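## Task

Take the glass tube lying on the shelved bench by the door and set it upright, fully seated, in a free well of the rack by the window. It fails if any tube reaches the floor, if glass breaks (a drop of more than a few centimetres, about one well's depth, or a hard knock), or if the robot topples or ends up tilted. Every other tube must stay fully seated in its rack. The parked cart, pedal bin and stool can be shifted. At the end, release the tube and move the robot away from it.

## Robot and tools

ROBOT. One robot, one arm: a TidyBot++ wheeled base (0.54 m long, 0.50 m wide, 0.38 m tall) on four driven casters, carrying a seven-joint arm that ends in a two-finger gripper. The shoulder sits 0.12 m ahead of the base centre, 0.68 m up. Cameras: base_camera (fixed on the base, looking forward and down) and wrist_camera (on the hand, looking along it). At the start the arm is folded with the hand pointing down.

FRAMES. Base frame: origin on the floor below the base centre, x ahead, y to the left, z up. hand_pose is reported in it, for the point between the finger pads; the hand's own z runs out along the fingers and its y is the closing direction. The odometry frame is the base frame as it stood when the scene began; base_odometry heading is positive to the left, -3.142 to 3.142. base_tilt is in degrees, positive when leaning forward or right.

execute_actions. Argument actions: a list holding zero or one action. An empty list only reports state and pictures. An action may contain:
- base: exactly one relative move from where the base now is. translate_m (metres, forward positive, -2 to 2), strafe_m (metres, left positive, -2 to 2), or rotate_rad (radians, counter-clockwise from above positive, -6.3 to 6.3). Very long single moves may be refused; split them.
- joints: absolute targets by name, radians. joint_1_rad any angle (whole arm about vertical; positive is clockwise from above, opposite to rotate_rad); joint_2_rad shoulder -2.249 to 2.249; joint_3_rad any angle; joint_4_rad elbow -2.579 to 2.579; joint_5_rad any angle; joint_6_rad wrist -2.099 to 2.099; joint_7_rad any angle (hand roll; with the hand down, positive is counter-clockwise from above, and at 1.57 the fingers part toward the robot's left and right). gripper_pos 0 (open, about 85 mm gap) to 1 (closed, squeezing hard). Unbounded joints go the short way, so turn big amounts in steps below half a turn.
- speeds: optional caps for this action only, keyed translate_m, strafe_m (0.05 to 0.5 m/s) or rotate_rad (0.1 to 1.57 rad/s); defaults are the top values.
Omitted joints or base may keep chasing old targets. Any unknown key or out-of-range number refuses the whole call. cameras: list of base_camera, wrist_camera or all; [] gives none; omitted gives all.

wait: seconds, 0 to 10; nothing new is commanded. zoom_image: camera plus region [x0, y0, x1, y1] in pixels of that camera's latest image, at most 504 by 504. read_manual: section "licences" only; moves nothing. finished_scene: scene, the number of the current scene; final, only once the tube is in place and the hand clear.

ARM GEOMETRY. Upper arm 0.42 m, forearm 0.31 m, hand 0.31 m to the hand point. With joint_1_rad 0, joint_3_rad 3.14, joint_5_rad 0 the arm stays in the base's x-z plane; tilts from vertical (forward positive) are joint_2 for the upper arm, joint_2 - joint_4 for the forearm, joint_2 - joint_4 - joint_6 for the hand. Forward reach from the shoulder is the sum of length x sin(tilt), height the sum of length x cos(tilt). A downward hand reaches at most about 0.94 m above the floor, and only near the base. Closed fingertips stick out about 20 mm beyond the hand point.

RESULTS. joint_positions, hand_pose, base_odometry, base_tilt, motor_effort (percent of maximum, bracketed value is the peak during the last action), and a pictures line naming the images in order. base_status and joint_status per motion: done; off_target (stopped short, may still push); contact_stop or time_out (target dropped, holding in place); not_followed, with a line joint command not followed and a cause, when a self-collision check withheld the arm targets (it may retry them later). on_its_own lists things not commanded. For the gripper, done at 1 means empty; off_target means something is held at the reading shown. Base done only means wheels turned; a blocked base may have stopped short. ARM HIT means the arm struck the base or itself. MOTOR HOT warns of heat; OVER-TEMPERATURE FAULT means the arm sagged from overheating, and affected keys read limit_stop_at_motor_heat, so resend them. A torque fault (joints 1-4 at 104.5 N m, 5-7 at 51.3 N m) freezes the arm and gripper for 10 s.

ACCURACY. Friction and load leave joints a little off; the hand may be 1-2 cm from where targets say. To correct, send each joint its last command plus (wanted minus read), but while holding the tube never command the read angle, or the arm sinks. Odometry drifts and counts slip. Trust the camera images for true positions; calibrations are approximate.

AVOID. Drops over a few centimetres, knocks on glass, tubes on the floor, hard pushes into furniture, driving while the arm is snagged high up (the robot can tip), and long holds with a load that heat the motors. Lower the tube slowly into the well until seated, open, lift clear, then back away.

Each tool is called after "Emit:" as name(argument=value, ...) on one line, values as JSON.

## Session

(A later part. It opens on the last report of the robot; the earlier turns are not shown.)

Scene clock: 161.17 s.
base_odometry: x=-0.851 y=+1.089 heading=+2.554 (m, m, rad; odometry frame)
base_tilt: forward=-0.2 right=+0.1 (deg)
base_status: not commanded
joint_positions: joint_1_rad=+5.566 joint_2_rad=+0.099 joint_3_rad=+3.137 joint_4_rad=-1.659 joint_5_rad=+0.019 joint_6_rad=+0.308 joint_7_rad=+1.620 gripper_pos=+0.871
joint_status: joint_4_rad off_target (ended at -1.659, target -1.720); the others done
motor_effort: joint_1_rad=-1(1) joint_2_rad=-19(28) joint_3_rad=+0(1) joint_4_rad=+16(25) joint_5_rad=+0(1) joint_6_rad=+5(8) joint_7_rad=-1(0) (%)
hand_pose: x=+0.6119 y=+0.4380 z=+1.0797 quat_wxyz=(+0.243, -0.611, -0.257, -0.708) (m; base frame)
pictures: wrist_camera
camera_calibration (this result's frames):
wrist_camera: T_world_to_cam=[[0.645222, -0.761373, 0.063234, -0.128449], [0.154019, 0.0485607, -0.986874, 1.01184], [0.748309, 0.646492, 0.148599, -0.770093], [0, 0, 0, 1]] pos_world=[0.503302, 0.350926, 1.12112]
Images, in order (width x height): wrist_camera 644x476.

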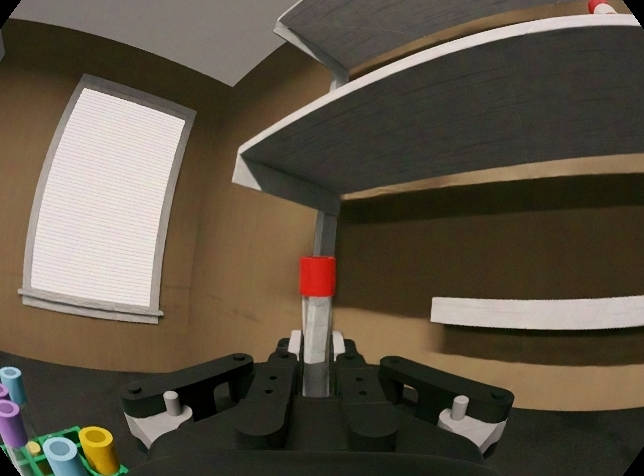

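Emit:
execute_actions(actions=[{"joints":{"joint_2_rad":0.0,"joint_4_rad":-1.55,"joint_6_rad":0.05}}], cameras=[])

Emit:
execute_actions(actions=[{"base":{"strafe_m":-0.3}}], cameras=[])

Emit:
execute_actions(actions=[{"joints":{"joint_1_rad":-0.93,"joint_2_rad":0.4,"joint_4_rad":-1.05,"joint_6_rad":-0.3,"joint_7_rad":3.1}}], cameras=["wrist_camera"])

Scene clock: 174.33 s.
base_odometry: x=-0.851 y=+1.089 heading=+2.554 (m, m, rad; odometry frame)
base_tilt: forward=-0.2 right=+0.1 (deg)
base_status: not commanded
joint_positions: joint_1_rad=+5.566 joint_2_rad=-0.001 joint_3_rad=+3.137 joint_4_rad=-1.561 joint_5_rad=+0.019 joint_6_rad=+0.090 joint_7_rad=+1.620 gripper_pos=+0.871
joint_status: all done
motor_effort: joint_1_rad=-1(1) joint_2_rad=-22(28) joint_3_rad=+1(1) joint_4_rad=+24(26) joint_5_rad=+0(0) joint_6_rad=+8(10) joint_7_rad=+0(0) (%)
hand_pose: x=+0.5857 y=+0.4135 z=+1.1375 quat_wxyz=(+0.239, -0.618, -0.259, -0.703) (m; base frame)
pictures: none
No camera images: the call's "cameras" was empty. Leave "cameras" out to get every camera's image.

Scene clock: 176.33 s.
base_odometry: x=-0.684 y=+1.339 heading=+2.554 (m, m, rad; odometry frame)
base_tilt: forward=-0.2 right=+0.0 (deg)
base_status: done
joint_positions: joint_1_rad=+5.572 joint_2_rad=-0.003 joint_3_rad=+3.137 joint_4_rad=-1.560 joint_5_rad=+0.019 joint_6_rad=+0.087 joint_7_rad=+1.620 gripper_pos=+0.871
joint_status: not commanded
motor_effort: joint_1_rad=+0(3) joint_2_rad=-22(25) joint_3_rad=+0(4) joint_4_rad=+24(25) joint_5_rad=+0(0) joint_6_rad=+8(8) joint_7_rad=+0(0) (%)
hand_pose: x=+0.5875 y=+0.4102 z=+1.1382 quat_wxyz=(+0.237, -0.619, -0.257, -0.703) (m; base frame)
pictures: none
No camera images: the call's "cameras" was empty. Leave "cameras" out to get every camera's image.

Scene clock: 178.43 s.
base_odometry: x=-0.684 y=+1.339 heading=+2.555 (m, m, rad; odometry frame)
base_tilt: forward=-1.3 right=+0.1 (deg)
base_status: not commanded
joint_positions: joint_1_rad=+5.333 joint_2_rad=+0.238 joint_3_rad=+3.137 joint_4_rad=-1.063 joint_5_rad=+0.019 joint_6_rad=-0.262 joint_7_rad=+3.067 gripper_pos=+0.871
joint_status: joint_2_rad off_target (ended at +0.238, target +0.400); the others done
motor_effort: joint_1_rad=+7(7) joint_2_rad=-1(24) joint_3_rad=+0(2) joint_4_rad=+24(28) joint_5_rad=+0(0) joint_6_rad=+8(10) joint_7_rad=+0(1) (%)
hand_pose: x=+0.5318 y=+0.5820 z=+1.1768 quat_wxyz=(-0.197, -0.234, -0.664, -0.682) (m; base frame)
pictures: wrist_camera
camera_calibration (this result's frames):
wrist_camera: T_world_to_cam=[[0.033714, -0.0541403, 0.997964, -1.15965], [0.827496, -0.558441, -0.058251, 0.0152969], [0.560458, 0.827775, 0.0259736, -0.678982], [0, 0, 0, 1]] pos_world=[0.406979, 0.507803, 1.17581]
Images, in order (width x height): wrist_camera 644x476.

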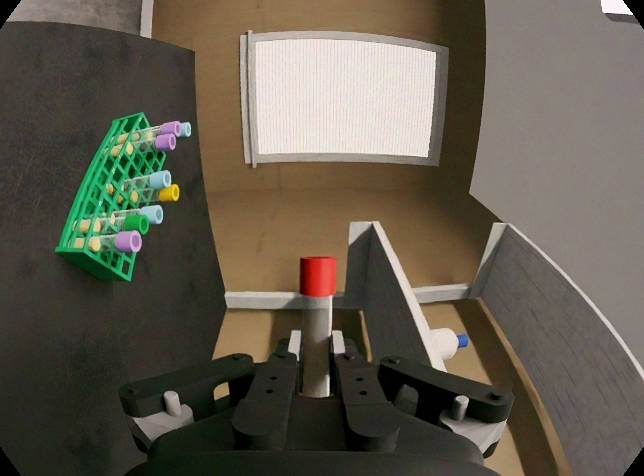

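Emit:
execute_actions(actions=[{"base":{"translate_m":-0.1},"joints":{"joint_2_rad":0.1},"speeds":{"translate_m":0.1}}])

Scene clock: 191.07 s.
base_odometry: x=-0.601 y=+1.284 heading=+2.555 (m, m, rad; odometry frame)
base_tilt: forward=-0.2 right=+0.0 (deg)
base_status: done
joint_positions: joint_1_rad=+5.356 joint_2_rad=+0.102 joint_3_rad=+3.137 joint_4_rad=-1.046 joint_5_rad=+0.019 joint_6_rad=-0.271 joint_7_rad=+3.067 gripper_pos=+0.871
joint_status: all done
motor_effort: joint_1_rad=+0(7) joint_2_rad=-25(45) joint_3_rad=+0(3) joint_4_rad=+23(29) joint_5_rad=+0(1) joint_6_rad=+8(11) joint_7_rad=+0(0) (%)
hand_pose: x=+0.4996 y=+0.5111 z=+1.2763 quat_wxyz=(-0.220, -0.224, -0.612, -0.726) (m; base frame)
pictures: base_camera, wrist_camera
camera_calibration (this result's frames):
wrist_camera: T_world_to_cam=[[-0.0533584, -0.169362, 0.984108, -1.14169], [0.818916, -0.571375, -0.0539304, 0.0135174], [0.571428, 0.803024, 0.169181, -0.780442], [0, 0, 0, 1]] pos_world=[0.373978, 0.441078, 1.25631]
Images, in order (width x height): base_camera 644x364, wrist_camera 644x476.

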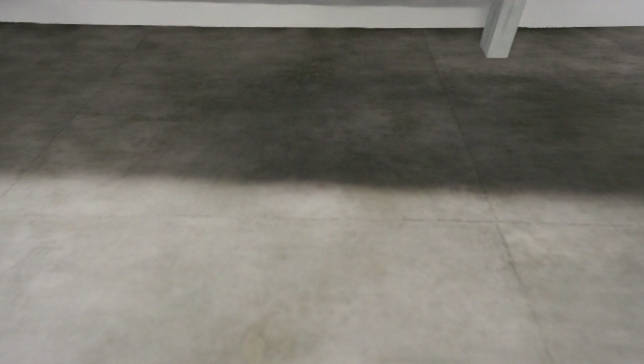

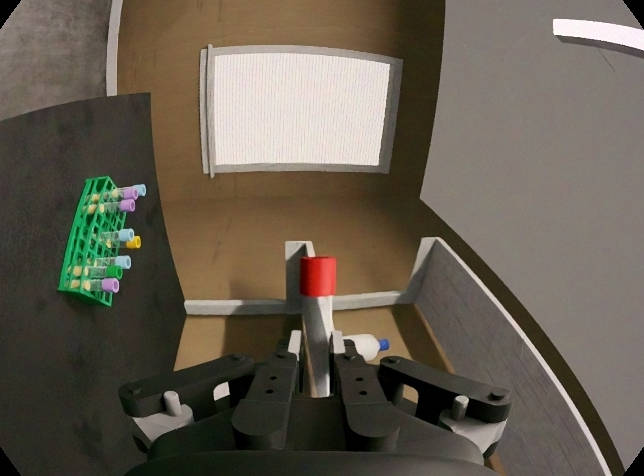

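Emit:
execute_actions(actions=[{"joints":{"joint_6_rad":-0.9,"joint_7_rad":1.6}}], cameras=["wrist_camera"])

Scene clock: 202.63 s.
base_odometry: x=-0.601 y=+1.284 heading=+2.555 (m, m, rad; odometry frame)
base_tilt: forward=-0.3 right=+0.0 (deg)
base_status: not commanded
joint_positions: joint_1_rad=+5.356 joint_2_rad=+0.102 joint_3_rad=+3.137 joint_4_rad=-1.046 joint_5_rad=+0.019 joint_6_rad=-0.867 joint_7_rad=+1.618 gripper_pos=+0.871
joint_status: all done
motor_effort: joint_1_rad=+0(0) joint_2_rad=-24(25) joint_3_rad=+1(0) joint_4_rad=+22(24) joint_5_rad=+0(0) joint_6_rad=+8(9) joint_7_rad=+0(0) (%)
hand_pose: x=+0.4860 y=+0.4879 z=+1.0955 quat_wxyz=(+0.220, -0.746, -0.399, -0.487) (m; base frame)
pictures: wrist_camera
camera_calibration (this result's frames):
wrist_camera: T_world_to_cam=[[0.798697, -0.598118, 0.0658559, -0.167348], [-0.19484, -0.360611, -0.912139, 1.33172], [0.569315, 0.715692, -0.404556, -0.0513113], [0, 0, 0, 1]] pos_world=[0.422344, 0.416861, 1.20497]
Images, in order (width x height): wrist_camera 644x476.

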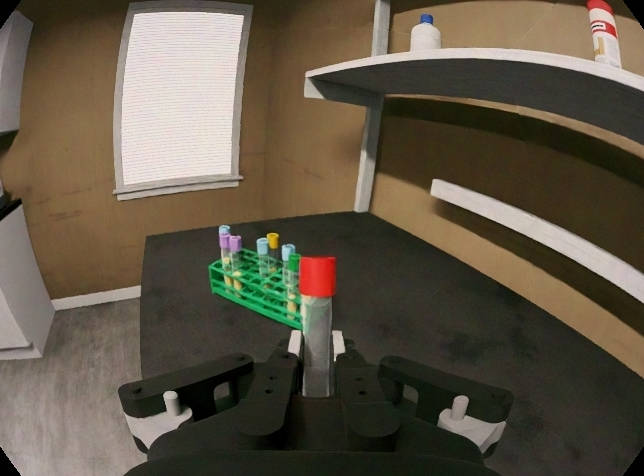

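Emit:
zoom_image(camera="wrist_camera", region=[190,210,350,340])

Region (190, 210, 350, 340) of wrist_camera's 644x476 image, scaled by 3.150; it fills the top 410 rows of this view, and the rest is white.

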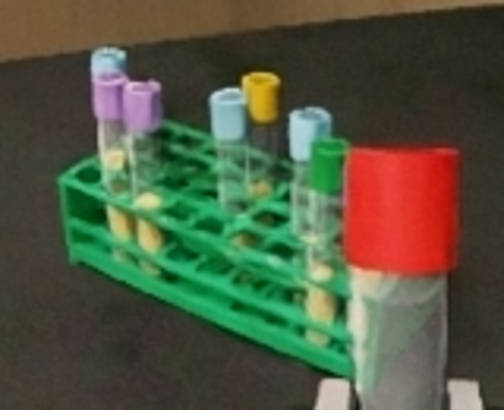

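Emit:
execute_actions(actions=[{"base":{"strafe_m":0.3},"joints":{"joint_1_rad":-0.7,"joint_6_rad":-0.75},"speeds":{"strafe_m":0.15}}])

Scene clock: 215.33 s.
base_odometry: x=-0.767 y=+1.034 heading=+2.555 (m, m, rad; odometry frame)
base_tilt: forward=-0.1 right=+0.0 (deg)
base_status: done
joint_positions: joint_1_rad=+5.579 joint_2_rad=+0.102 joint_3_rad=+3.137 joint_4_rad=-1.046 joint_5_rad=+0.019 joint_6_rad=-0.790 joint_7_rad=+1.618 gripper_pos=+0.871
joint_status: all done
motor_effort: joint_1_rad=+1(1) joint_2_rad=-24(26) joint_3_rad=+1(1) joint_4_rad=+23(24) joint_5_rad=+0(1) joint_6_rad=+8(9) joint_7_rad=+0(1) (%)
hand_pose: x=+0.5918 y=+0.4011 z=+1.1176 quat_wxyz=(+0.175, -0.766, -0.306, -0.538) (m; base frame)
pictures: base_camera, wrist_camera
camera_calibration (this result's frames):
wrist_camera: T_world_to_cam=[[0.643758, -0.762373, 0.0660539, -0.147909], [-0.214603, -0.262718, -0.940704, 1.34555], [0.734521, 0.59141, -0.332734, -0.168653], [0, 0, 0, 1]] pos_world=[0.507856, 0.340483, 1.21942]
Images, in order (width x height): base_camera 644x364, wrist_camera 644x476.

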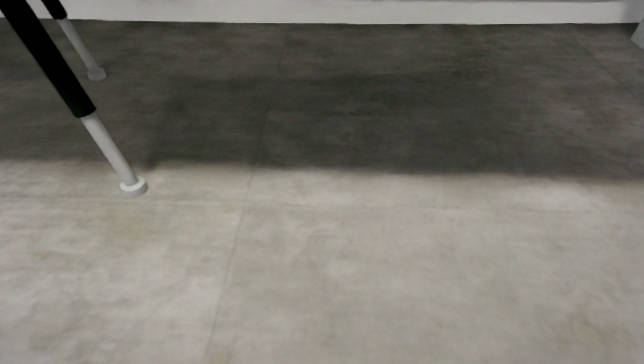

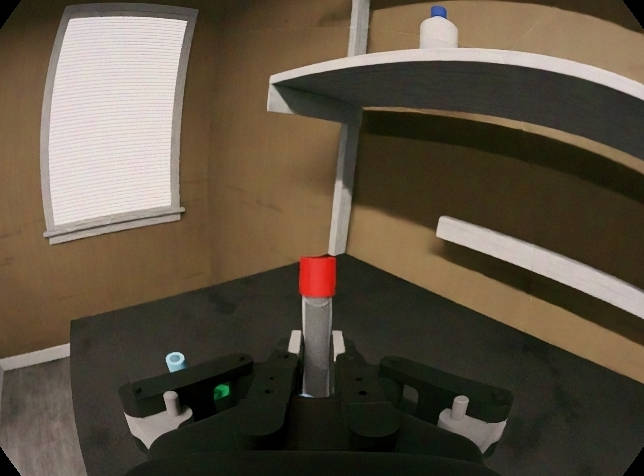

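Emit:
execute_actions(actions=[{"joints":{"joint_2_rad":-0.35,"joint_4_rad":-1.5,"joint_6_rad":-0.72}}], cameras=[])

Emit:
execute_actions(actions=[{"base":{"strafe_m":0.15},"joints":{"joint_1_rad":-0.6,"joint_4_rad":-1.55},"speeds":{"strafe_m":0.1}}], cameras=["wrist_camera"])

Scene clock: 225.90 s.
base_odometry: x=-0.767 y=+1.034 heading=+2.555 (m, m, rad; odometry frame)
base_tilt: forward=-0.2 right=+0.0 (deg)
base_status: not commanded
joint_positions: joint_1_rad=+5.579 joint_2_rad=-0.351 joint_3_rad=+3.137 joint_4_rad=-1.483 joint_5_rad=+0.019 joint_6_rad=-0.763 joint_7_rad=+1.618 gripper_pos=+0.871
joint_status: all done
motor_effort: joint_1_rad=+0(0) joint_2_rad=-8(25) joint_3_rad=+1(1) joint_4_rad=+23(24) joint_5_rad=+0(0) joint_6_rad=+8(9) joint_7_rad=+1(1) (%)
hand_pose: x=+0.4508 y=+0.2814 z=+1.1113 quat_wxyz=(+0.180, -0.754, -0.302, -0.555) (m; base frame)
pictures: none
No camera images: the call's "cameras" was empty. Leave "cameras" out to get every camera's image.

Scene clock: 227.97 s.
base_odometry: x=-0.850 y=+0.908 heading=+2.555 (m, m, rad; odometry frame)
base_tilt: forward=-0.3 right=+0.0 (deg)
base_status: done
joint_positions: joint_1_rad=+5.675 joint_2_rad=-0.351 joint_3_rad=+3.137 joint_4_rad=-1.538 joint_5_rad=+0.019 joint_6_rad=-0.760 joint_7_rad=+1.618 gripper_pos=+0.871
joint_status: all done
motor_effort: joint_1_rad=+1(0) joint_2_rad=-8(10) joint_3_rad=+1(3) joint_4_rad=+23(23) joint_5_rad=+0(0) joint_6_rad=+8(8) joint_7_rad=+0(1) (%)
hand_pose: x=+0.4770 y=+0.2491 z=+1.0805 quat_wxyz=(+0.147, -0.781, -0.270, -0.543) (m; base frame)
pictures: wrist_camera
camera_calibration (this result's frames):
wrist_camera: T_world_to_cam=[[0.568765, -0.819656, 0.0683474, -0.139878], [-0.244057, -0.247538, -0.937636, 1.25303], [0.785457, 0.516614, -0.340834, -0.00367603], [0, 0, 0, 1]] pos_world=[0.388255, 0.197419, 1.18319]
Images, in order (width x height): wrist_camera 644x476.

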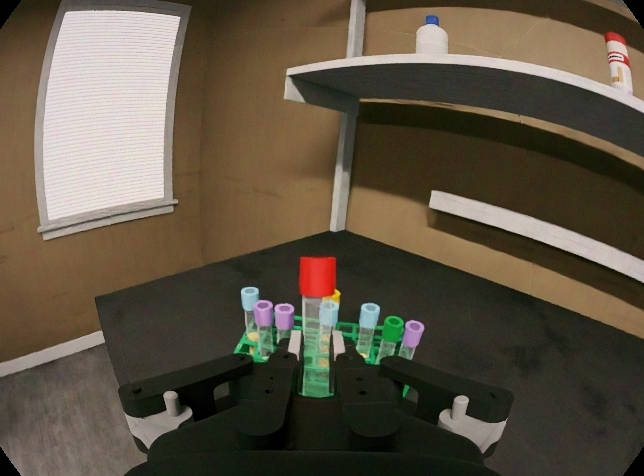

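Emit:
execute_actions(actions=[{"joints":{"joint_6_rad":-0.2}}], cameras=[])

Emit:
execute_actions(actions=[{"joints":{"joint_1_rad":-0.57,"joint_2_rad":-0.15,"joint_4_rad":-1.56,"joint_6_rad":-0.19}}], cameras=["wrist_camera"])

Scene clock: 234.87 s.
base_odometry: x=-0.850 y=+0.908 heading=+2.555 (m, m, rad; odometry frame)
base_tilt: forward=-0.3 right=+0.0 (deg)
base_status: not commanded
joint_positions: joint_1_rad=+5.675 joint_2_rad=-0.352 joint_3_rad=+3.137 joint_4_rad=-1.544 joint_5_rad=+0.019 joint_6_rad=-0.222 joint_7_rad=+1.618 gripper_pos=+0.871
joint_status: all done
motor_effort: joint_1_rad=-1(0) joint_2_rad=-8(10) joint_3_rad=+1(1) joint_4_rad=+23(24) joint_5_rad=+0(0) joint_6_rad=+8(10) joint_7_rad=+0(1) (%)
hand_pose: x=+0.4901 y=+0.2620 z=+1.2418 quat_wxyz=(+0.203, -0.613, -0.215, -0.733) (m; base frame)
pictures: none
No camera images: the call's "cameras" was empty. Leave "cameras" out to get every camera's image.

Scene clock: 236.37 s.
base_odometry: x=-0.850 y=+0.908 heading=+2.555 (m, m, rad; odometry frame)
base_tilt: forward=-0.2 right=+0.0 (deg)
base_status: not commanded
joint_positions: joint_1_rad=+5.699 joint_2_rad=-0.144 joint_3_rad=+3.137 joint_4_rad=-1.555 joint_5_rad=+0.019 joint_6_rad=-0.222 joint_7_rad=+1.618 gripper_pos=+0.871
joint_status: all done
motor_effort: joint_1_rad=+0(1) joint_2_rad=-17(21) joint_3_rad=+1(1) joint_4_rad=+24(26) joint_5_rad=+0(0) joint_6_rad=+9(9) joint_7_rad=+0(0) (%)
hand_pose: x=+0.5851 y=+0.3115 z=+1.1290 quat_wxyz=(+0.175, -0.690, -0.233, -0.662) (m; base frame)
pictures: wrist_camera
camera_calibration (this result's frames):
wrist_camera: T_world_to_cam=[[0.539681, -0.839235, 0.0665513, -0.128287], [0.00734303, -0.0743562, -0.997205, 1.20654], [0.841838, 0.538661, -0.0339661, -0.490607], [0, 0, 0, 1]] pos_world=[0.473386, 0.246322, 1.19505]
Images, in order (width x height): wrist_camera 644x476.

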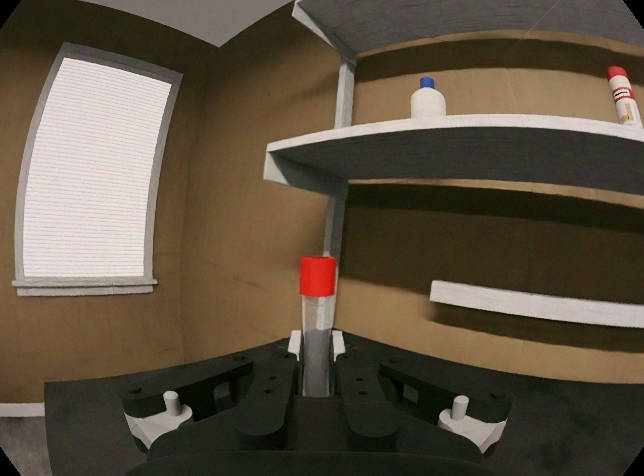

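Emit:
execute_actions(actions=[{"base":{"translate_m":-0.03},"joints":{"joint_4_rad":-1.78,"joint_6_rad":0.0},"speeds":{"translate_m":0.05}}], cameras=["wrist_camera"])

Scene clock: 239.83 s.
base_odometry: x=-0.825 y=+0.892 heading=+2.555 (m, m, rad; odometry frame)
base_tilt: forward=-0.2 right=+0.1 (deg)
base_status: done
joint_positions: joint_1_rad=+5.701 joint_2_rad=-0.146 joint_3_rad=+3.137 joint_4_rad=-1.771 joint_5_rad=+0.019 joint_6_rad=-0.042 joint_7_rad=+1.618 gripper_pos=+0.871
joint_status: all done
motor_effort: joint_1_rad=+0(1) joint_2_rad=-17(22) joint_3_rad=+1(2) joint_4_rad=+25(26) joint_5_rad=+0(0) joint_6_rad=+8(9) joint_7_rad=-1(0) (%)
hand_pose: x=+0.5865 y=+0.3127 z=+1.0511 quat_wxyz=(+0.172, -0.701, -0.238, -0.650) (m; base frame)
pictures: wrist_camera
camera_calibration (this result's frames):
wrist_camera: T_world_to_cam=[[0.543162, -0.836932, 0.0672351, -0.126412], [-0.0209465, -0.0935593, -0.995393, 1.14966], [0.839367, 0.539251, -0.0683486, -0.457643], [0, 0, 0, 1]] pos_world=[0.476874, 0.248548, 1.12158]
Images, in order (width x height): wrist_camera 644x476.

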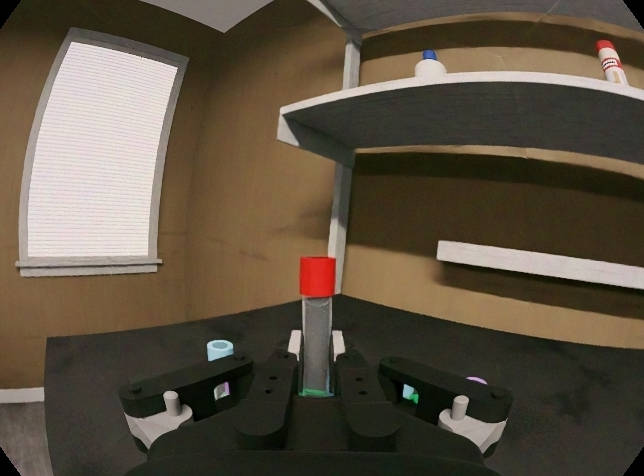

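Emit:
execute_actions(actions=[{"joints":{"joint_4_rad":-1.88,"joint_6_rad":0.12}}], cameras=["wrist_camera"])

Scene clock: 242.77 s.
base_odometry: x=-0.825 y=+0.892 heading=+2.555 (m, m, rad; odometry frame)
base_tilt: forward=-0.2 right=+0.0 (deg)
base_status: not commanded
joint_positions: joint_1_rad=+5.701 joint_2_rad=-0.148 joint_3_rad=+3.137 joint_4_rad=-1.857 joint_5_rad=+0.019 joint_6_rad=+0.087 joint_7_rad=+1.618 gripper_pos=+0.871
joint_status: all done
motor_effort: joint_1_rad=+0(1) joint_2_rad=-16(17) joint_3_rad=+1(1) joint_4_rad=+23(24) joint_5_rad=+0(1) joint_6_rad=+7(8) joint_7_rad=+0(0) (%)
hand_pose: x=+0.5843 y=+0.3121 z=+1.0387 quat_wxyz=(+0.178, -0.686, -0.234, -0.666) (m; base frame)
pictures: wrist_camera
camera_calibration (this result's frames):
wrist_camera: T_world_to_cam=[[0.542746, -0.837262, 0.0664754, -0.123707], [0.0166571, -0.0684014, -0.997519, 1.1096], [0.839732, 0.542507, -0.0231782, -0.504472], [0, 0, 0, 1]] pos_world=[0.47228, 0.246002, 1.10338]
Images, in order (width x height): wrist_camera 644x476.

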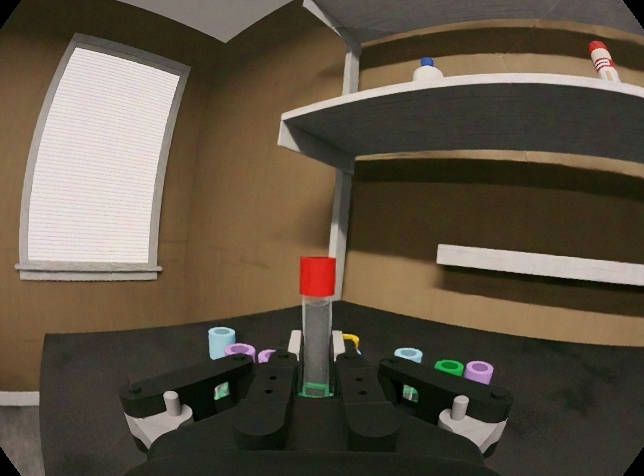

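Continue down.

Emit:
execute_actions(actions=[{"joints":{"joint_4_rad":-1.96,"joint_6_rad":0.2}}], cameras=["wrist_camera"])

Scene clock: 245.00 s.
base_odometry: x=-0.825 y=+0.892 heading=+2.555 (m, m, rad; odometry frame)
base_tilt: forward=-0.2 right=+0.0 (deg)
base_status: not commanded
joint_positions: joint_1_rad=+5.701 joint_2_rad=-0.159 joint_3_rad=+3.137 joint_4_rad=-1.917 joint_5_rad=+0.019 joint_6_rad=+0.184 joint_7_rad=+1.618 gripper_pos=+0.871
joint_status: joint_4_rad off_target (ended at -1.917, target -1.960); the others done
motor_effort: joint_1_rad=-1(1) joint_2_rad=-13(16) joint_3_rad=+0(0) joint_4_rad=+19(23) joint_5_rad=+0(0) joint_6_rad=+5(8) joint_7_rad=+0(0) (%)
hand_pose: x=+0.5785 y=+0.3085 z=+1.0374 quat_wxyz=(+0.182, -0.671, -0.229, -0.682) (m; base frame)
pictures: wrist_camera
camera_calibration (this result's frames):
wrist_camera: T_world_to_cam=[[0.541134, -0.838371, 0.0656333, -0.121353], [0.0557198, -0.0421306, -0.997557, 1.07744], [0.839088, 0.54347, 0.0239155, -0.546503], [0, 0, 0, 1]] pos_world=[0.464198, 0.240662, 1.09584]
Images, in order (width x height): wrist_camera 644x476.

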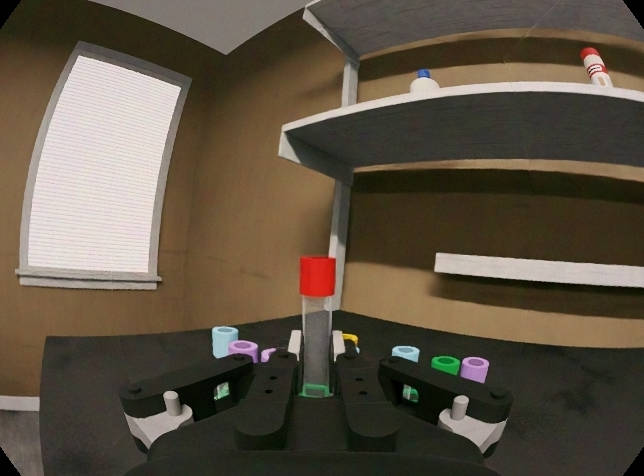

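Emit:
execute_actions(actions=[{"base":{"strafe_m":-0.012},"joints":{"joint_6_rad":0.27},"speeds":{"strafe_m":0.05}}], cameras=["wrist_camera"])

Scene clock: 247.73 s.
base_odometry: x=-0.818 y=+0.902 heading=+2.555 (m, m, rad; odometry frame)
base_tilt: forward=-0.3 right=+0.1 (deg)
base_status: done
joint_positions: joint_1_rad=+5.704 joint_2_rad=-0.152 joint_3_rad=+3.137 joint_4_rad=-1.948 joint_5_rad=+0.019 joint_6_rad=+0.235 joint_7_rad=+1.618 gripper_pos=+0.871
joint_status: all done
motor_effort: joint_1_rad=+0(2) joint_2_rad=-15(18) joint_3_rad=+1(3) joint_4_rad=+23(25) joint_5_rad=+0(1) joint_6_rad=+8(9) joint_7_rad=+0(1) (%)
hand_pose: x=+0.5794 y=+0.3077 z=+1.0305 quat_wxyz=(+0.183, -0.666, -0.226, -0.686) (m; base frame)
pictures: wrist_camera
camera_calibration (this result's frames):
wrist_camera: T_world_to_cam=[[0.539053, -0.839742, 0.0652352, -0.119999], [0.0667645, -0.0346069, -0.997168, 1.06137], [0.839621, 0.541882, 0.0374099, -0.560407], [0, 0, 0, 1]] pos_world=[0.464354, 0.239637, 1.08715]
Images, in order (width x height): wrist_camera 644x476.

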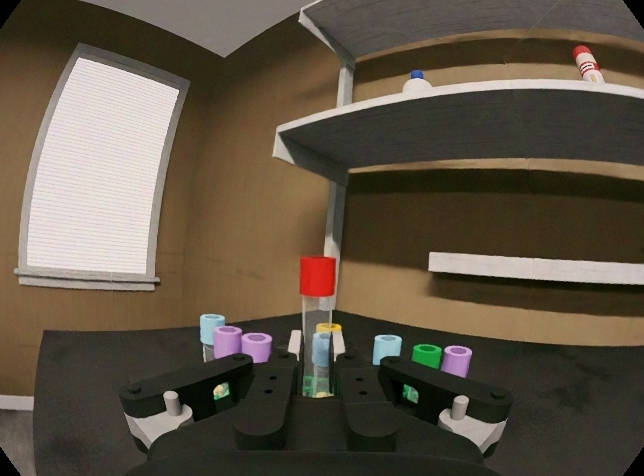

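Free now; lower further with hand levelled.

Emit:
execute_actions(actions=[{"joints":{"joint_4_rad":-2.04,"joint_6_rad":0.38}}], cameras=["wrist_camera"])

Scene clock: 250.17 s.
base_odometry: x=-0.818 y=+0.902 heading=+2.555 (m, m, rad; odometry frame)
base_tilt: forward=-0.2 right=+0.1 (deg)
base_status: not commanded
joint_positions: joint_1_rad=+5.704 joint_2_rad=-0.153 joint_3_rad=+3.137 joint_4_rad=-2.016 joint_5_rad=+0.019 joint_6_rad=+0.349 joint_7_rad=+1.618 gripper_pos=+0.871
joint_status: all done
motor_effort: joint_1_rad=+0(1) joint_2_rad=-15(17) joint_3_rad=+1(0) joint_4_rad=+22(23) joint_5_rad=+0(0) joint_6_rad=+6(8) joint_7_rad=+0(1) (%)
hand_pose: x=+0.5740 y=+0.3049 z=+1.0244 quat_wxyz=(+0.188, -0.650, -0.222, -0.702) (m; base frame)
pictures: wrist_camera
camera_calibration (this result's frames):
wrist_camera: T_world_to_cam=[[0.53837, -0.840271, 0.0640465, -0.117267], [0.105155, -0.00842234, -0.99442, 1.02277], [0.836122, 0.542101, 0.0838239, -0.599751], [0, 0, 0, 1]] pos_world=[0.45705, 0.235204, 1.07484]
Images, in order (width x height): wrist_camera 644x476.

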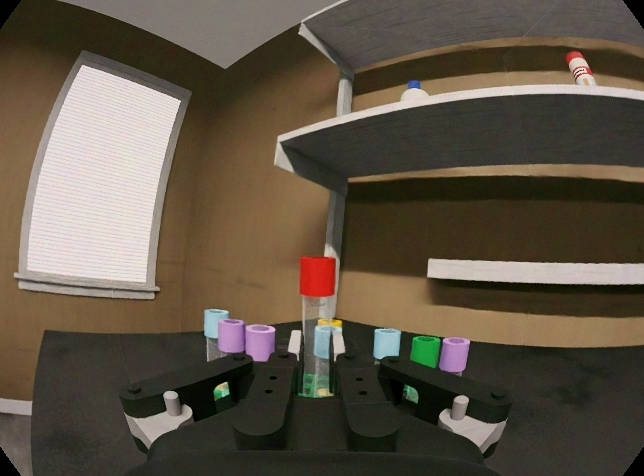

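Emit:
execute_actions(actions=[{"joints":{"joint_4_rad":-2.1,"joint_6_rad":0.33}}], cameras=["wrist_camera"])

Scene clock: 253.50 s.
base_odometry: x=-0.818 y=+0.902 heading=+2.555 (m, m, rad; odometry frame)
base_tilt: forward=-0.3 right=+0.0 (deg)
base_status: not commanded
joint_positions: joint_1_rad=+5.704 joint_2_rad=-0.148 joint_3_rad=+3.137 joint_4_rad=-2.093 joint_5_rad=+0.019 joint_6_rad=+0.349 joint_7_rad=+1.618 gripper_pos=+0.871
joint_status: all done
motor_effort: joint_1_rad=+0(0) joint_2_rad=-16(18) joint_3_rad=+1(1) joint_4_rad=+23(25) joint_5_rad=+0(0) joint_6_rad=+8(10) joint_7_rad=+0(1) (%)
hand_pose: x=+0.5690 y=+0.3016 z=+0.9752 quat_wxyz=(+0.181, -0.678, -0.231, -0.674) (m; base frame)
pictures: wrist_camera
camera_calibration (this result's frames):
wrist_camera: T_world_to_cam=[[0.542712, -0.837404, 0.0649473, -0.11845], [0.0374381, -0.0531307, -0.997886, 1.02969], [0.839084, 0.543996, 0.0025161, -0.512549], [0, 0, 0, 1]] pos_world=[0.455806, 0.234343, 1.0365]
Images, in order (width x height): wrist_camera 644x476.

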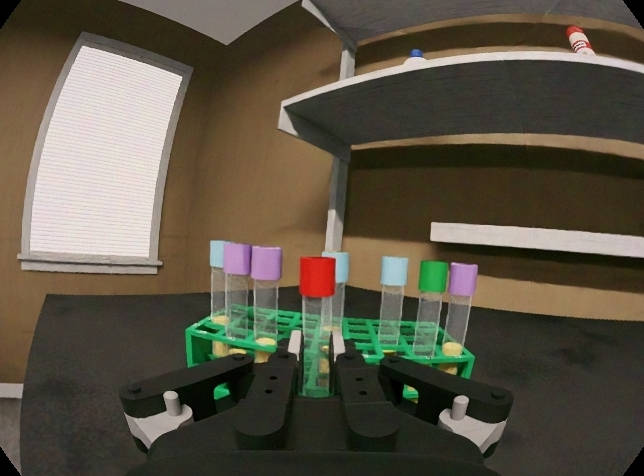

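Emit:
execute_actions(actions=[{"joints":{"joint_4_rad":-2.15,"joint_6_rad":0.38}}], cameras=["wrist_camera"])

Scene clock: 255.43 s.
base_odometry: x=-0.818 y=+0.902 heading=+2.555 (m, m, rad; odometry frame)
base_tilt: forward=-0.2 right=+0.0 (deg)
base_status: not commanded
joint_positions: joint_1_rad=+5.704 joint_2_rad=-0.157 joint_3_rad=+3.137 joint_4_rad=-2.115 joint_5_rad=+0.019 joint_6_rad=+0.357 joint_7_rad=+1.618 gripper_pos=+0.871
joint_status: all done
motor_effort: joint_1_rad=+0(0) joint_2_rad=-12(16) joint_3_rad=+1(1) joint_4_rad=+19(23) joint_5_rad=+0(0) joint_6_rad=+6(9) joint_7_rad=+0(0) (%)
hand_pose: x=+0.5645 y=+0.2987 z=+0.9688 quat_wxyz=(+0.180, -0.680, -0.232, -0.672) (m; base frame)
pictures: wrist_camera
camera_calibration (this result's frames):
wrist_camera: T_world_to_cam=[[0.543142, -0.837123, 0.064982, -0.118393], [0.0325046, -0.0563713, -0.997881, 1.02706], [0.839012, 0.544103, -0.00340729, -0.501447], [0, 0, 0, 1]] pos_world=[0.45164, 0.231627, 1.03087]
Images, in order (width x height): wrist_camera 644x476.

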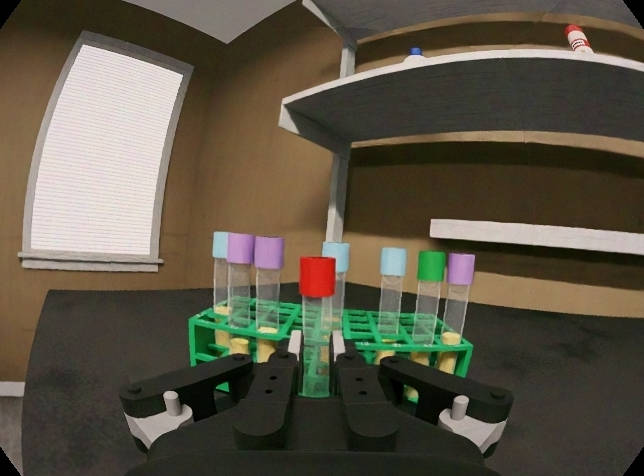

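Emit:
zoom_image(camera="wrist_camera", region=[220,230,420,410])

Region (220, 230, 420, 410) of wrist_camera's 644x476 image, scaled by 2.520; it fills the top 454 rows of this view, and the rest is white.

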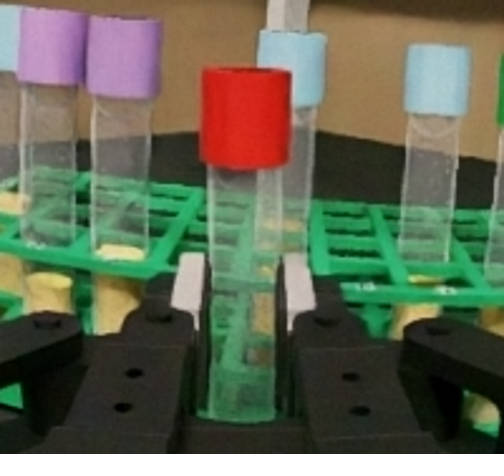

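Emit:
execute_actions(actions=[{"base":{"translate_m":-0.02},"joints":{"joint_4_rad":-2.1},"speeds":{"translate_m":0.05}}], cameras=["wrist_camera"])

Scene clock: 262.30 s.
base_odometry: x=-0.801 y=+0.891 heading=+2.555 (m, m, rad; odometry frame)
base_tilt: forward=-0.2 right=+0.1 (deg)
base_status: done
joint_positions: joint_1_rad=+5.704 joint_2_rad=-0.156 joint_3_rad=+3.137 joint_4_rad=-2.113 joint_5_rad=+0.019 joint_6_rad=+0.357 joint_7_rad=+1.618 gripper_pos=+0.871
joint_status: all done
motor_effort: joint_1_rad=+0(3) joint_2_rad=-16(17) joint_3_rad=+1(1) joint_4_rad=+23(25) joint_5_rad=+0(1) joint_6_rad=+9(9) joint_7_rad=+0(0) (%)
hand_pose: x=+0.5652 y=+0.2989 z=+0.9700 quat_wxyz=(+0.180, -0.679, -0.231, -0.673) (m; base frame)
pictures: wrist_camera
camera_calibration (this result's frames):
wrist_camera: T_world_to_cam=[[0.542688, -0.837419, 0.0649539, -0.118312], [0.0342616, -0.0551973, -0.997887, 1.02689], [0.839235, 0.543767, -0.0012636, -0.504241], [0, 0, 0, 1]] pos_world=[0.4522, 0.231795, 1.03177]
Images, in order (width x height): wrist_camera 644x476.

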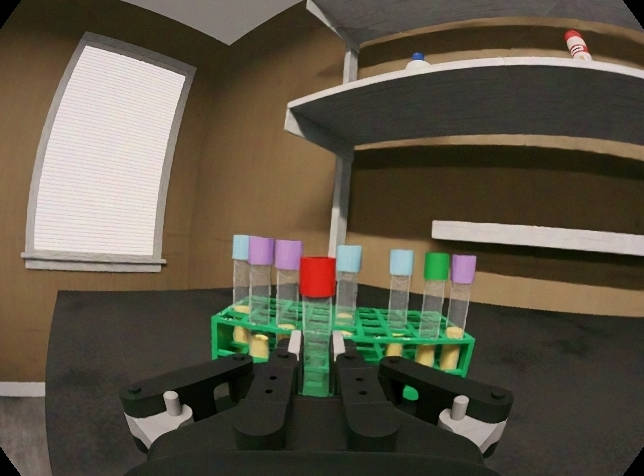

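Emit:
execute_actions(actions=[{"joints":{"joint_4_rad":-1.85,"joint_6_rad":0.09}}], cameras=[])

Emit:
execute_actions(actions=[{"base":{"translate_m":0.05},"speeds":{"translate_m":0.05}}], cameras=[])

Emit:
execute_actions(actions=[{"joints":{"joint_4_rad":-1.99,"joint_6_rad":0.23}}], cameras=["wrist_camera"])

Scene clock: 269.43 s.
base_odometry: x=-0.801 y=+0.891 heading=+2.555 (m, m, rad; odometry frame)
base_tilt: forward=-0.2 right=+0.0 (deg)
base_status: not commanded
joint_positions: joint_1_rad=+5.704 joint_2_rad=-0.156 joint_3_rad=+3.137 joint_4_rad=-1.863 joint_5_rad=+0.019 joint_6_rad=+0.130 joint_7_rad=+1.618 gripper_pos=+0.871
joint_status: all done
motor_effort: joint_1_rad=+0(0) joint_2_rad=-16(17) joint_3_rad=+1(1) joint_4_rad=+24(24) joint_5_rad=+0(0) joint_6_rad=+8(9) joint_7_rad=+0(0) (%)
hand_pose: x=+0.5829 y=+0.3090 z=+1.0526 quat_wxyz=(+0.181, -0.672, -0.228, -0.681) (m; base frame)
pictures: none
No camera images: the call's "cameras" was empty. Leave "cameras" out to get every camera's image.

Scene clock: 270.90 s.
base_odometry: x=-0.843 y=+0.918 heading=+2.555 (m, m, rad; odometry frame)
base_tilt: forward=-0.2 right=+0.0 (deg)
base_status: done
joint_positions: joint_1_rad=+5.705 joint_2_rad=-0.153 joint_3_rad=+3.137 joint_4_rad=-1.863 joint_5_rad=+0.019 joint_6_rad=+0.129 joint_7_rad=+1.618 gripper_pos=+0.871
joint_status: not commanded
motor_effort: joint_1_rad=-1(1) joint_2_rad=-16(20) joint_3_rad=+1(3) joint_4_rad=+24(25) joint_5_rad=+0(1) joint_6_rad=+8(9) joint_7_rad=+0(0) (%)
hand_pose: x=+0.5838 y=+0.3095 z=+1.0509 quat_wxyz=(+0.180, -0.673, -0.228, -0.680) (m; base frame)
pictures: none
No camera images: the call's "cameras" was empty. Leave "cameras" out to get every camera's image.

Scene clock: 271.93 s.
base_odometry: x=-0.843 y=+0.918 heading=+2.555 (m, m, rad; odometry frame)
base_tilt: forward=-0.2 right=+0.1 (deg)
base_status: not commanded
joint_positions: joint_1_rad=+5.705 joint_2_rad=-0.167 joint_3_rad=+3.137 joint_4_rad=-1.938 joint_5_rad=+0.019 joint_6_rad=+0.221 joint_7_rad=+1.618 gripper_pos=+0.871
joint_status: joint_4_rad off_target (ended at -1.938, target -1.990); the others done
motor_effort: joint_1_rad=-1(1) joint_2_rad=-12(17) joint_3_rad=+0(0) joint_4_rad=+17(24) joint_5_rad=+0(0) joint_6_rad=+3(8) joint_7_rad=+0(0) (%)
hand_pose: x=+0.5758 y=+0.3048 z=+1.0407 quat_wxyz=(+0.184, -0.663, -0.225, -0.690) (m; base frame)
pictures: wrist_camera
camera_calibration (this result's frames):
wrist_camera: T_world_to_cam=[[0.537567, -0.840696, 0.065208, -0.12003], [0.0761154, -0.0286369, -0.996688, 1.06399], [0.839779, 0.540749, 0.0485957, -0.567568], [0, 0, 0, 1]] pos_world=[0.46017, 0.236472, 1.09588]
Images, in order (width x height): wrist_camera 644x476.

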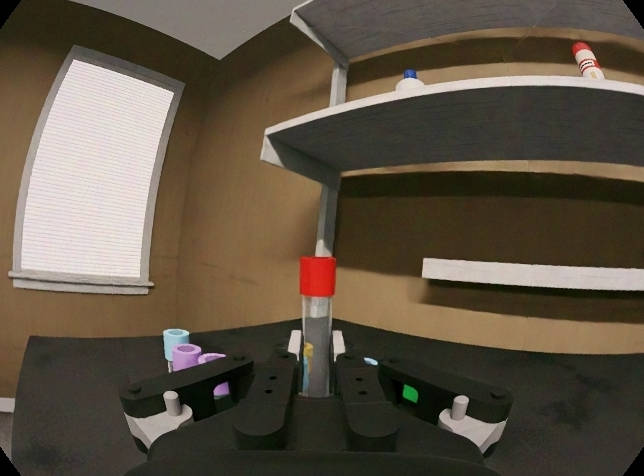

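Emit:
execute_actions(actions=[{"base":{"translate_m":-0.013},"speeds":{"translate_m":0.05}}], cameras=["wrist_camera"])

Scene clock: 274.77 s.
base_odometry: x=-0.832 y=+0.911 heading=+2.555 (m, m, rad; odometry frame)
base_tilt: forward=-0.2 right=+0.1 (deg)
base_status: done
joint_positions: joint_1_rad=+5.707 joint_2_rad=-0.168 joint_3_rad=+3.137 joint_4_rad=-1.942 joint_5_rad=+0.019 joint_6_rad=+0.224 joint_7_rad=+1.618 gripper_pos=+0.871
joint_status: not commanded
motor_effort: joint_1_rad=+0(3) joint_2_rad=-12(15) joint_3_rad=+1(2) joint_4_rad=+17(21) joint_5_rad=+0(1) joint_6_rad=+4(6) joint_7_rad=-1(0) (%)
hand_pose: x=+0.5760 y=+0.3035 z=+1.0399 quat_wxyz=(+0.183, -0.663, -0.224, -0.691) (m; base frame)
pictures: wrist_camera
camera_calibration (this result's frames):
wrist_camera: T_world_to_cam=[[0.535746, -0.841859, 0.0651958, -0.119757], [0.0763525, -0.0285954, -0.996671, 1.06297], [0.84092, 0.53894, 0.0489581, -0.567418], [0, 0, 0, 1]] pos_world=[0.460152, 0.235382, 1.09502]
Images, in order (width x height): wrist_camera 644x476.

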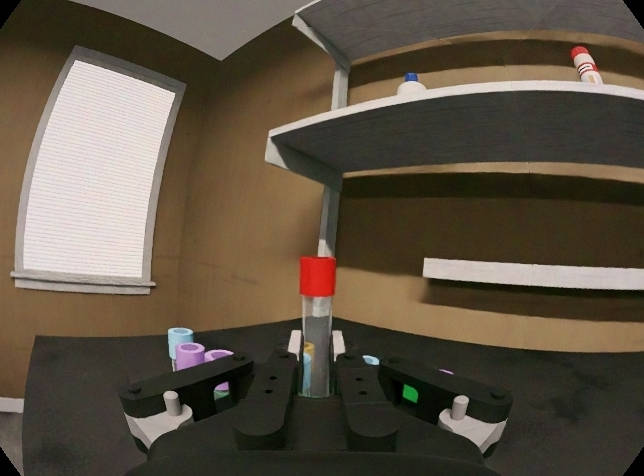

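Emit:
execute_actions(actions=[{"base":{"strafe_m":0.01},"speeds":{"strafe_m":0.05}}], cameras=[])

Emit:
execute_actions(actions=[{"base":{"strafe_m":0.01},"speeds":{"strafe_m":0.05}}], cameras=["wrist_camera"])

Scene clock: 277.57 s.
base_odometry: x=-0.838 y=+0.903 heading=+2.555 (m, m, rad; odometry frame)
base_tilt: forward=-0.2 right=+0.1 (deg)
base_status: done
joint_positions: joint_1_rad=+5.711 joint_2_rad=-0.171 joint_3_rad=+3.137 joint_4_rad=-1.944 joint_5_rad=+0.019 joint_6_rad=+0.224 joint_7_rad=+1.618 gripper_pos=+0.871
joint_status: not commanded
motor_effort: joint_1_rad=+0(3) joint_2_rad=-12(12) joint_3_rad=+1(2) joint_4_rad=+18(19) joint_5_rad=+0(1) joint_6_rad=+4(4) joint_7_rad=+0(1) (%)
hand_pose: x=+0.5764 y=+0.3007 z=+1.0400 quat_wxyz=(+0.181, -0.663, -0.223, -0.691) (m; base frame)
pictures: none
No camera images: the call's "cameras" was empty. Leave "cameras" out to get every camera's image.

Scene clock: 278.23 s.
base_odometry: x=-0.843 y=+0.895 heading=+2.555 (m, m, rad; odometry frame)
base_tilt: forward=-0.2 right=+0.1 (deg)
base_status: done
joint_positions: joint_1_rad=+5.713 joint_2_rad=-0.173 joint_3_rad=+3.137 joint_4_rad=-1.945 joint_5_rad=+0.019 joint_6_rad=+0.224 joint_7_rad=+1.618 gripper_pos=+0.871
joint_status: not commanded
motor_effort: joint_1_rad=+0(3) joint_2_rad=-12(12) joint_3_rad=+1(2) joint_4_rad=+18(19) joint_5_rad=+0(1) joint_6_rad=+4(5) joint_7_rad=+0(0) (%)
hand_pose: x=+0.5765 y=+0.2996 z=+1.0401 quat_wxyz=(+0.181, -0.663, -0.222, -0.692) (m; base frame)
pictures: wrist_camera
camera_calibration (this result's frames):
wrist_camera: T_world_to_cam=[[0.530217, -0.845352, 0.0651834, -0.119095], [0.0767728, -0.0286955, -0.996636, 1.06273], [0.844379, 0.533438, 0.0496853, -0.566913], [0, 0, 0, 1]] pos_world=[0.460247, 0.232231, 1.09508]
Images, in order (width x height): wrist_camera 644x476.

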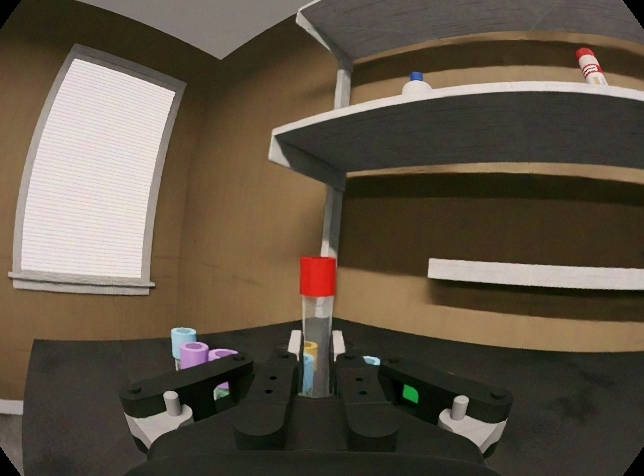

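Emit:
execute_actions(actions=[{"base":{"translate_m":-0.03},"joints":{"joint_4_rad":-1.7,"joint_6_rad":-0.4},"speeds":{"translate_m":0.05}}], cameras=["wrist_camera"])

Scene clock: 281.37 s.
base_odometry: x=-0.818 y=+0.878 heading=+2.555 (m, m, rad; odometry frame)
base_tilt: forward=-0.3 right=+0.1 (deg)
base_status: done
joint_positions: joint_1_rad=+5.713 joint_2_rad=-0.166 joint_3_rad=+3.137 joint_4_rad=-1.686 joint_5_rad=+0.019 joint_6_rad=-0.333 joint_7_rad=+1.618 gripper_pos=+0.871
joint_status: joint_6_rad off_target (ended at -0.333, target -0.400); the others done
motor_effort: joint_1_rad=+0(3) joint_2_rad=-13(17) joint_3_rad=+1(2) joint_4_rad=+18(24) joint_5_rad=+0(1) joint_6_rad=+4(8) joint_7_rad=+0(0) (%)
hand_pose: x=+0.5754 y=+0.2948 z=+1.0262 quat_wxyz=(+0.148, -0.759, -0.250, -0.582) (m; base frame)
pictures: wrist_camera
camera_calibration (this result's frames):
wrist_camera: T_world_to_cam=[[0.538032, -0.840112, 0.0687965, -0.131411], [-0.176294, -0.191963, -0.965438, 1.21062], [0.824283, 0.507308, -0.251389, -0.234456], [0, 0, 0, 1]] pos_world=[0.477385, 0.240935, 1.11888]
Images, in order (width x height): wrist_camera 644x476.

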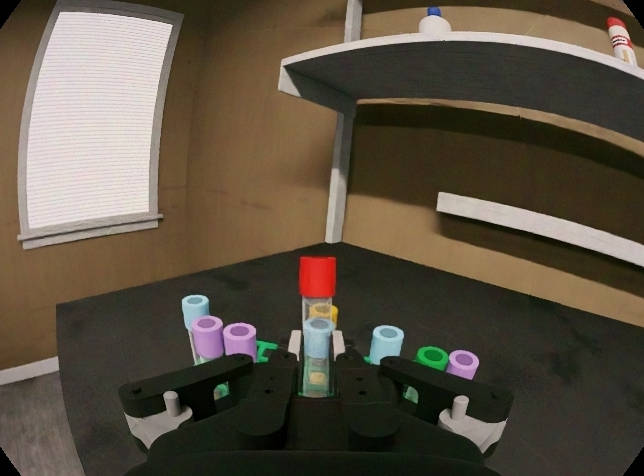

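Emit:
execute_actions(actions=[{"joints":{"joint_4_rad":-1.8,"joint_6_rad":0.05}}], cameras=[])

Emit:
execute_actions(actions=[{"base":{"strafe_m":-0.024},"speeds":{"strafe_m":0.05}}], cameras=[])

Emit:
execute_actions(actions=[{"joints":{"joint_4_rad":-2.0,"joint_6_rad":0.24}}], cameras=["wrist_camera"])

Scene clock: 289.77 s.
base_odometry: x=-0.818 y=+0.878 heading=+2.555 (m, m, rad; odometry frame)
base_tilt: forward=-0.3 right=+0.0 (deg)
base_status: not commanded
joint_positions: joint_1_rad=+5.713 joint_2_rad=-0.152 joint_3_rad=+3.137 joint_4_rad=-1.796 joint_5_rad=+0.019 joint_6_rad=+0.016 joint_7_rad=+1.618 gripper_pos=+0.871
joint_status: all done
motor_effort: joint_1_rad=+0(1) joint_2_rad=-16(18) joint_3_rad=+1(1) joint_4_rad=+25(27) joint_5_rad=+0(0) joint_6_rad=+9(10) joint_7_rad=+0(1) (%)
hand_pose: x=+0.5886 y=+0.3058 z=+1.0570 quat_wxyz=(+0.172, -0.690, -0.229, -0.665) (m; base frame)
pictures: none
No camera images: the call's "cameras" was empty. Leave "cameras" out to get every camera's image.

Scene clock: 290.73 s.
base_odometry: x=-0.804 y=+0.898 heading=+2.555 (m, m, rad; odometry frame)
base_tilt: forward=-0.2 right=+0.1 (deg)
base_status: done
joint_positions: joint_1_rad=+5.713 joint_2_rad=-0.152 joint_3_rad=+3.137 joint_4_rad=-1.796 joint_5_rad=+0.019 joint_6_rad=+0.016 joint_7_rad=+1.618 gripper_pos=+0.871
joint_status: not commanded
motor_effort: joint_1_rad=+0(3) joint_2_rad=-17(19) joint_3_rad=+1(4) joint_4_rad=+24(24) joint_5_rad=-1(0) joint_6_rad=+8(8) joint_7_rad=+0(0) (%)
hand_pose: x=+0.5885 y=+0.3059 z=+1.0570 quat_wxyz=(+0.172, -0.690, -0.229, -0.665) (m; base frame)
pictures: none
No camera images: the call's "cameras" was empty. Leave "cameras" out to get every camera's image.

Scene clock: 291.90 s.
base_odometry: x=-0.805 y=+0.898 heading=+2.555 (m, m, rad; odometry frame)
base_tilt: forward=-0.2 right=+0.1 (deg)
base_status: not commanded
joint_positions: joint_1_rad=+5.713 joint_2_rad=-0.159 joint_3_rad=+3.137 joint_4_rad=-1.957 joint_5_rad=+0.019 joint_6_rad=+0.224 joint_7_rad=+1.618 gripper_pos=+0.871
joint_status: joint_4_rad off_target (ended at -1.957, target -2.000); the others done
motor_effort: joint_1_rad=-1(1) joint_2_rad=-13(17) joint_3_rad=+0(0) joint_4_rad=+19(24) joint_5_rad=+0(0) joint_6_rad=+5(9) joint_7_rad=+0(1) (%)
hand_pose: x=+0.5800 y=+0.3019 z=+1.0254 quat_wxyz=(+0.179, -0.672, -0.225, -0.683) (m; base frame)
pictures: wrist_camera
camera_calibration (this result's frames):
wrist_camera: T_world_to_cam=[[0.531704, -0.844395, 0.0654788, -0.119488], [0.0554915, -0.0424136, -0.997558, 1.06532], [0.84511, 0.534039, 0.0243052, -0.544902], [0, 0, 0, 1]] pos_world=[0.464919, 0.235288, 1.08379]
Images, in order (width x height): wrist_camera 644x476.

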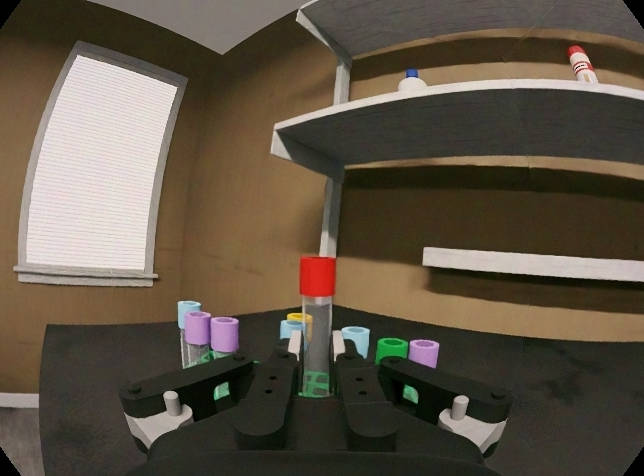

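Bottom on rack top now. Slide forward slowly.

Emit:
execute_actions(actions=[{"base":{"translate_m":0.01},"speeds":{"translate_m":0.05}}], cameras=["wrist_camera"])

Scene clock: 294.50 s.
base_odometry: x=-0.813 y=+0.904 heading=+2.555 (m, m, rad; odometry frame)
base_tilt: forward=-0.2 right=+0.0 (deg)
base_status: done
joint_positions: joint_1_rad=+5.713 joint_2_rad=-0.161 joint_3_rad=+3.137 joint_4_rad=-1.962 joint_5_rad=+0.019 joint_6_rad=+0.224 joint_7_rad=+1.618 gripper_pos=+0.871
joint_status: not commanded
motor_effort: joint_1_rad=+0(1) joint_2_rad=-13(15) joint_3_rad=+2(3) joint_4_rad=+20(21) joint_5_rad=+0(0) joint_6_rad=+5(6) joint_7_rad=+1(0) (%)
hand_pose: x=+0.5789 y=+0.3012 z=+1.0237 quat_wxyz=(+0.178, -0.672, -0.225, -0.682) (m; base frame)
pictures: wrist_camera
camera_calibration (this result's frames):
wrist_camera: T_world_to_cam=[[0.531937, -0.844246, 0.0655176, -0.119532], [0.0538214, -0.0435074, -0.997602, 1.06502], [0.845072, 0.534187, 0.0222953, -0.541517], [0, 0, 0, 1]] pos_world=[0.463883, 0.234693, 1.08237]
Images, in order (width x height): wrist_camera 644x476.

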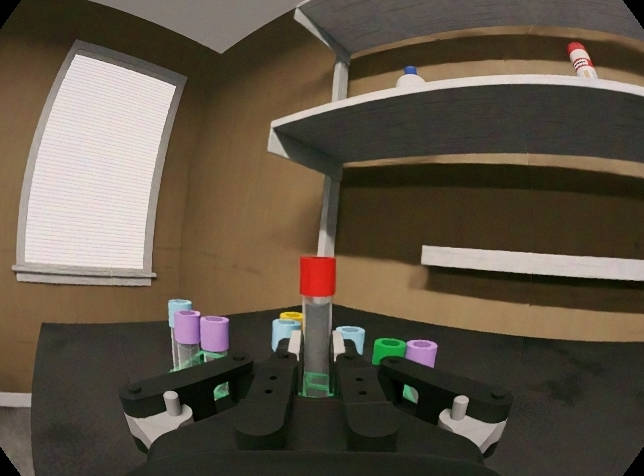

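Emit:
execute_actions(actions=[{"base":{"translate_m":0.008},"speeds":{"translate_m":0.05}}], cameras=["wrist_camera"])

Scene clock: 296.83 s.
base_odometry: x=-0.819 y=+0.909 heading=+2.555 (m, m, rad; odometry frame)
base_tilt: forward=-0.3 right=+0.1 (deg)
base_status: done
joint_positions: joint_1_rad=+5.713 joint_2_rad=-0.152 joint_3_rad=+3.137 joint_4_rad=-1.987 joint_5_rad=+0.019 joint_6_rad=+0.224 joint_7_rad=+1.618 gripper_pos=+0.871
joint_status: not commanded
motor_effort: joint_1_rad=-1(2) joint_2_rad=-16(18) joint_3_rad=+0(3) joint_4_rad=+24(25) joint_5_rad=+0(0) joint_6_rad=+8(8) joint_7_rad=+0(0) (%)
hand_pose: x=+0.5798 y=+0.3018 z=+1.0029 quat_wxyz=(+0.175, -0.684, -0.229, -0.670) (m; base frame)
pictures: wrist_camera
camera_calibration (this result's frames):
wrist_camera: T_world_to_cam=[[0.533814, -0.843033, 0.0658613, -0.119999], [0.0246309, -0.062352, -0.99775, 1.067], [0.845243, 0.534235, -0.0125197, -0.507403], [0, 0, 0, 1]] pos_world=[0.466655, 0.236439, 1.06615]
Images, in order (width x height): wrist_camera 644x476.

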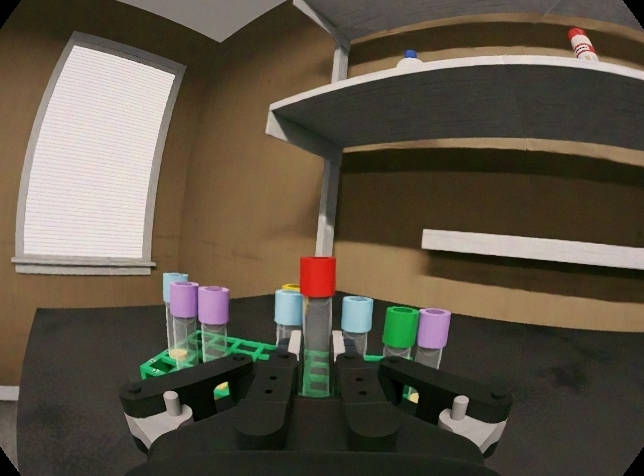

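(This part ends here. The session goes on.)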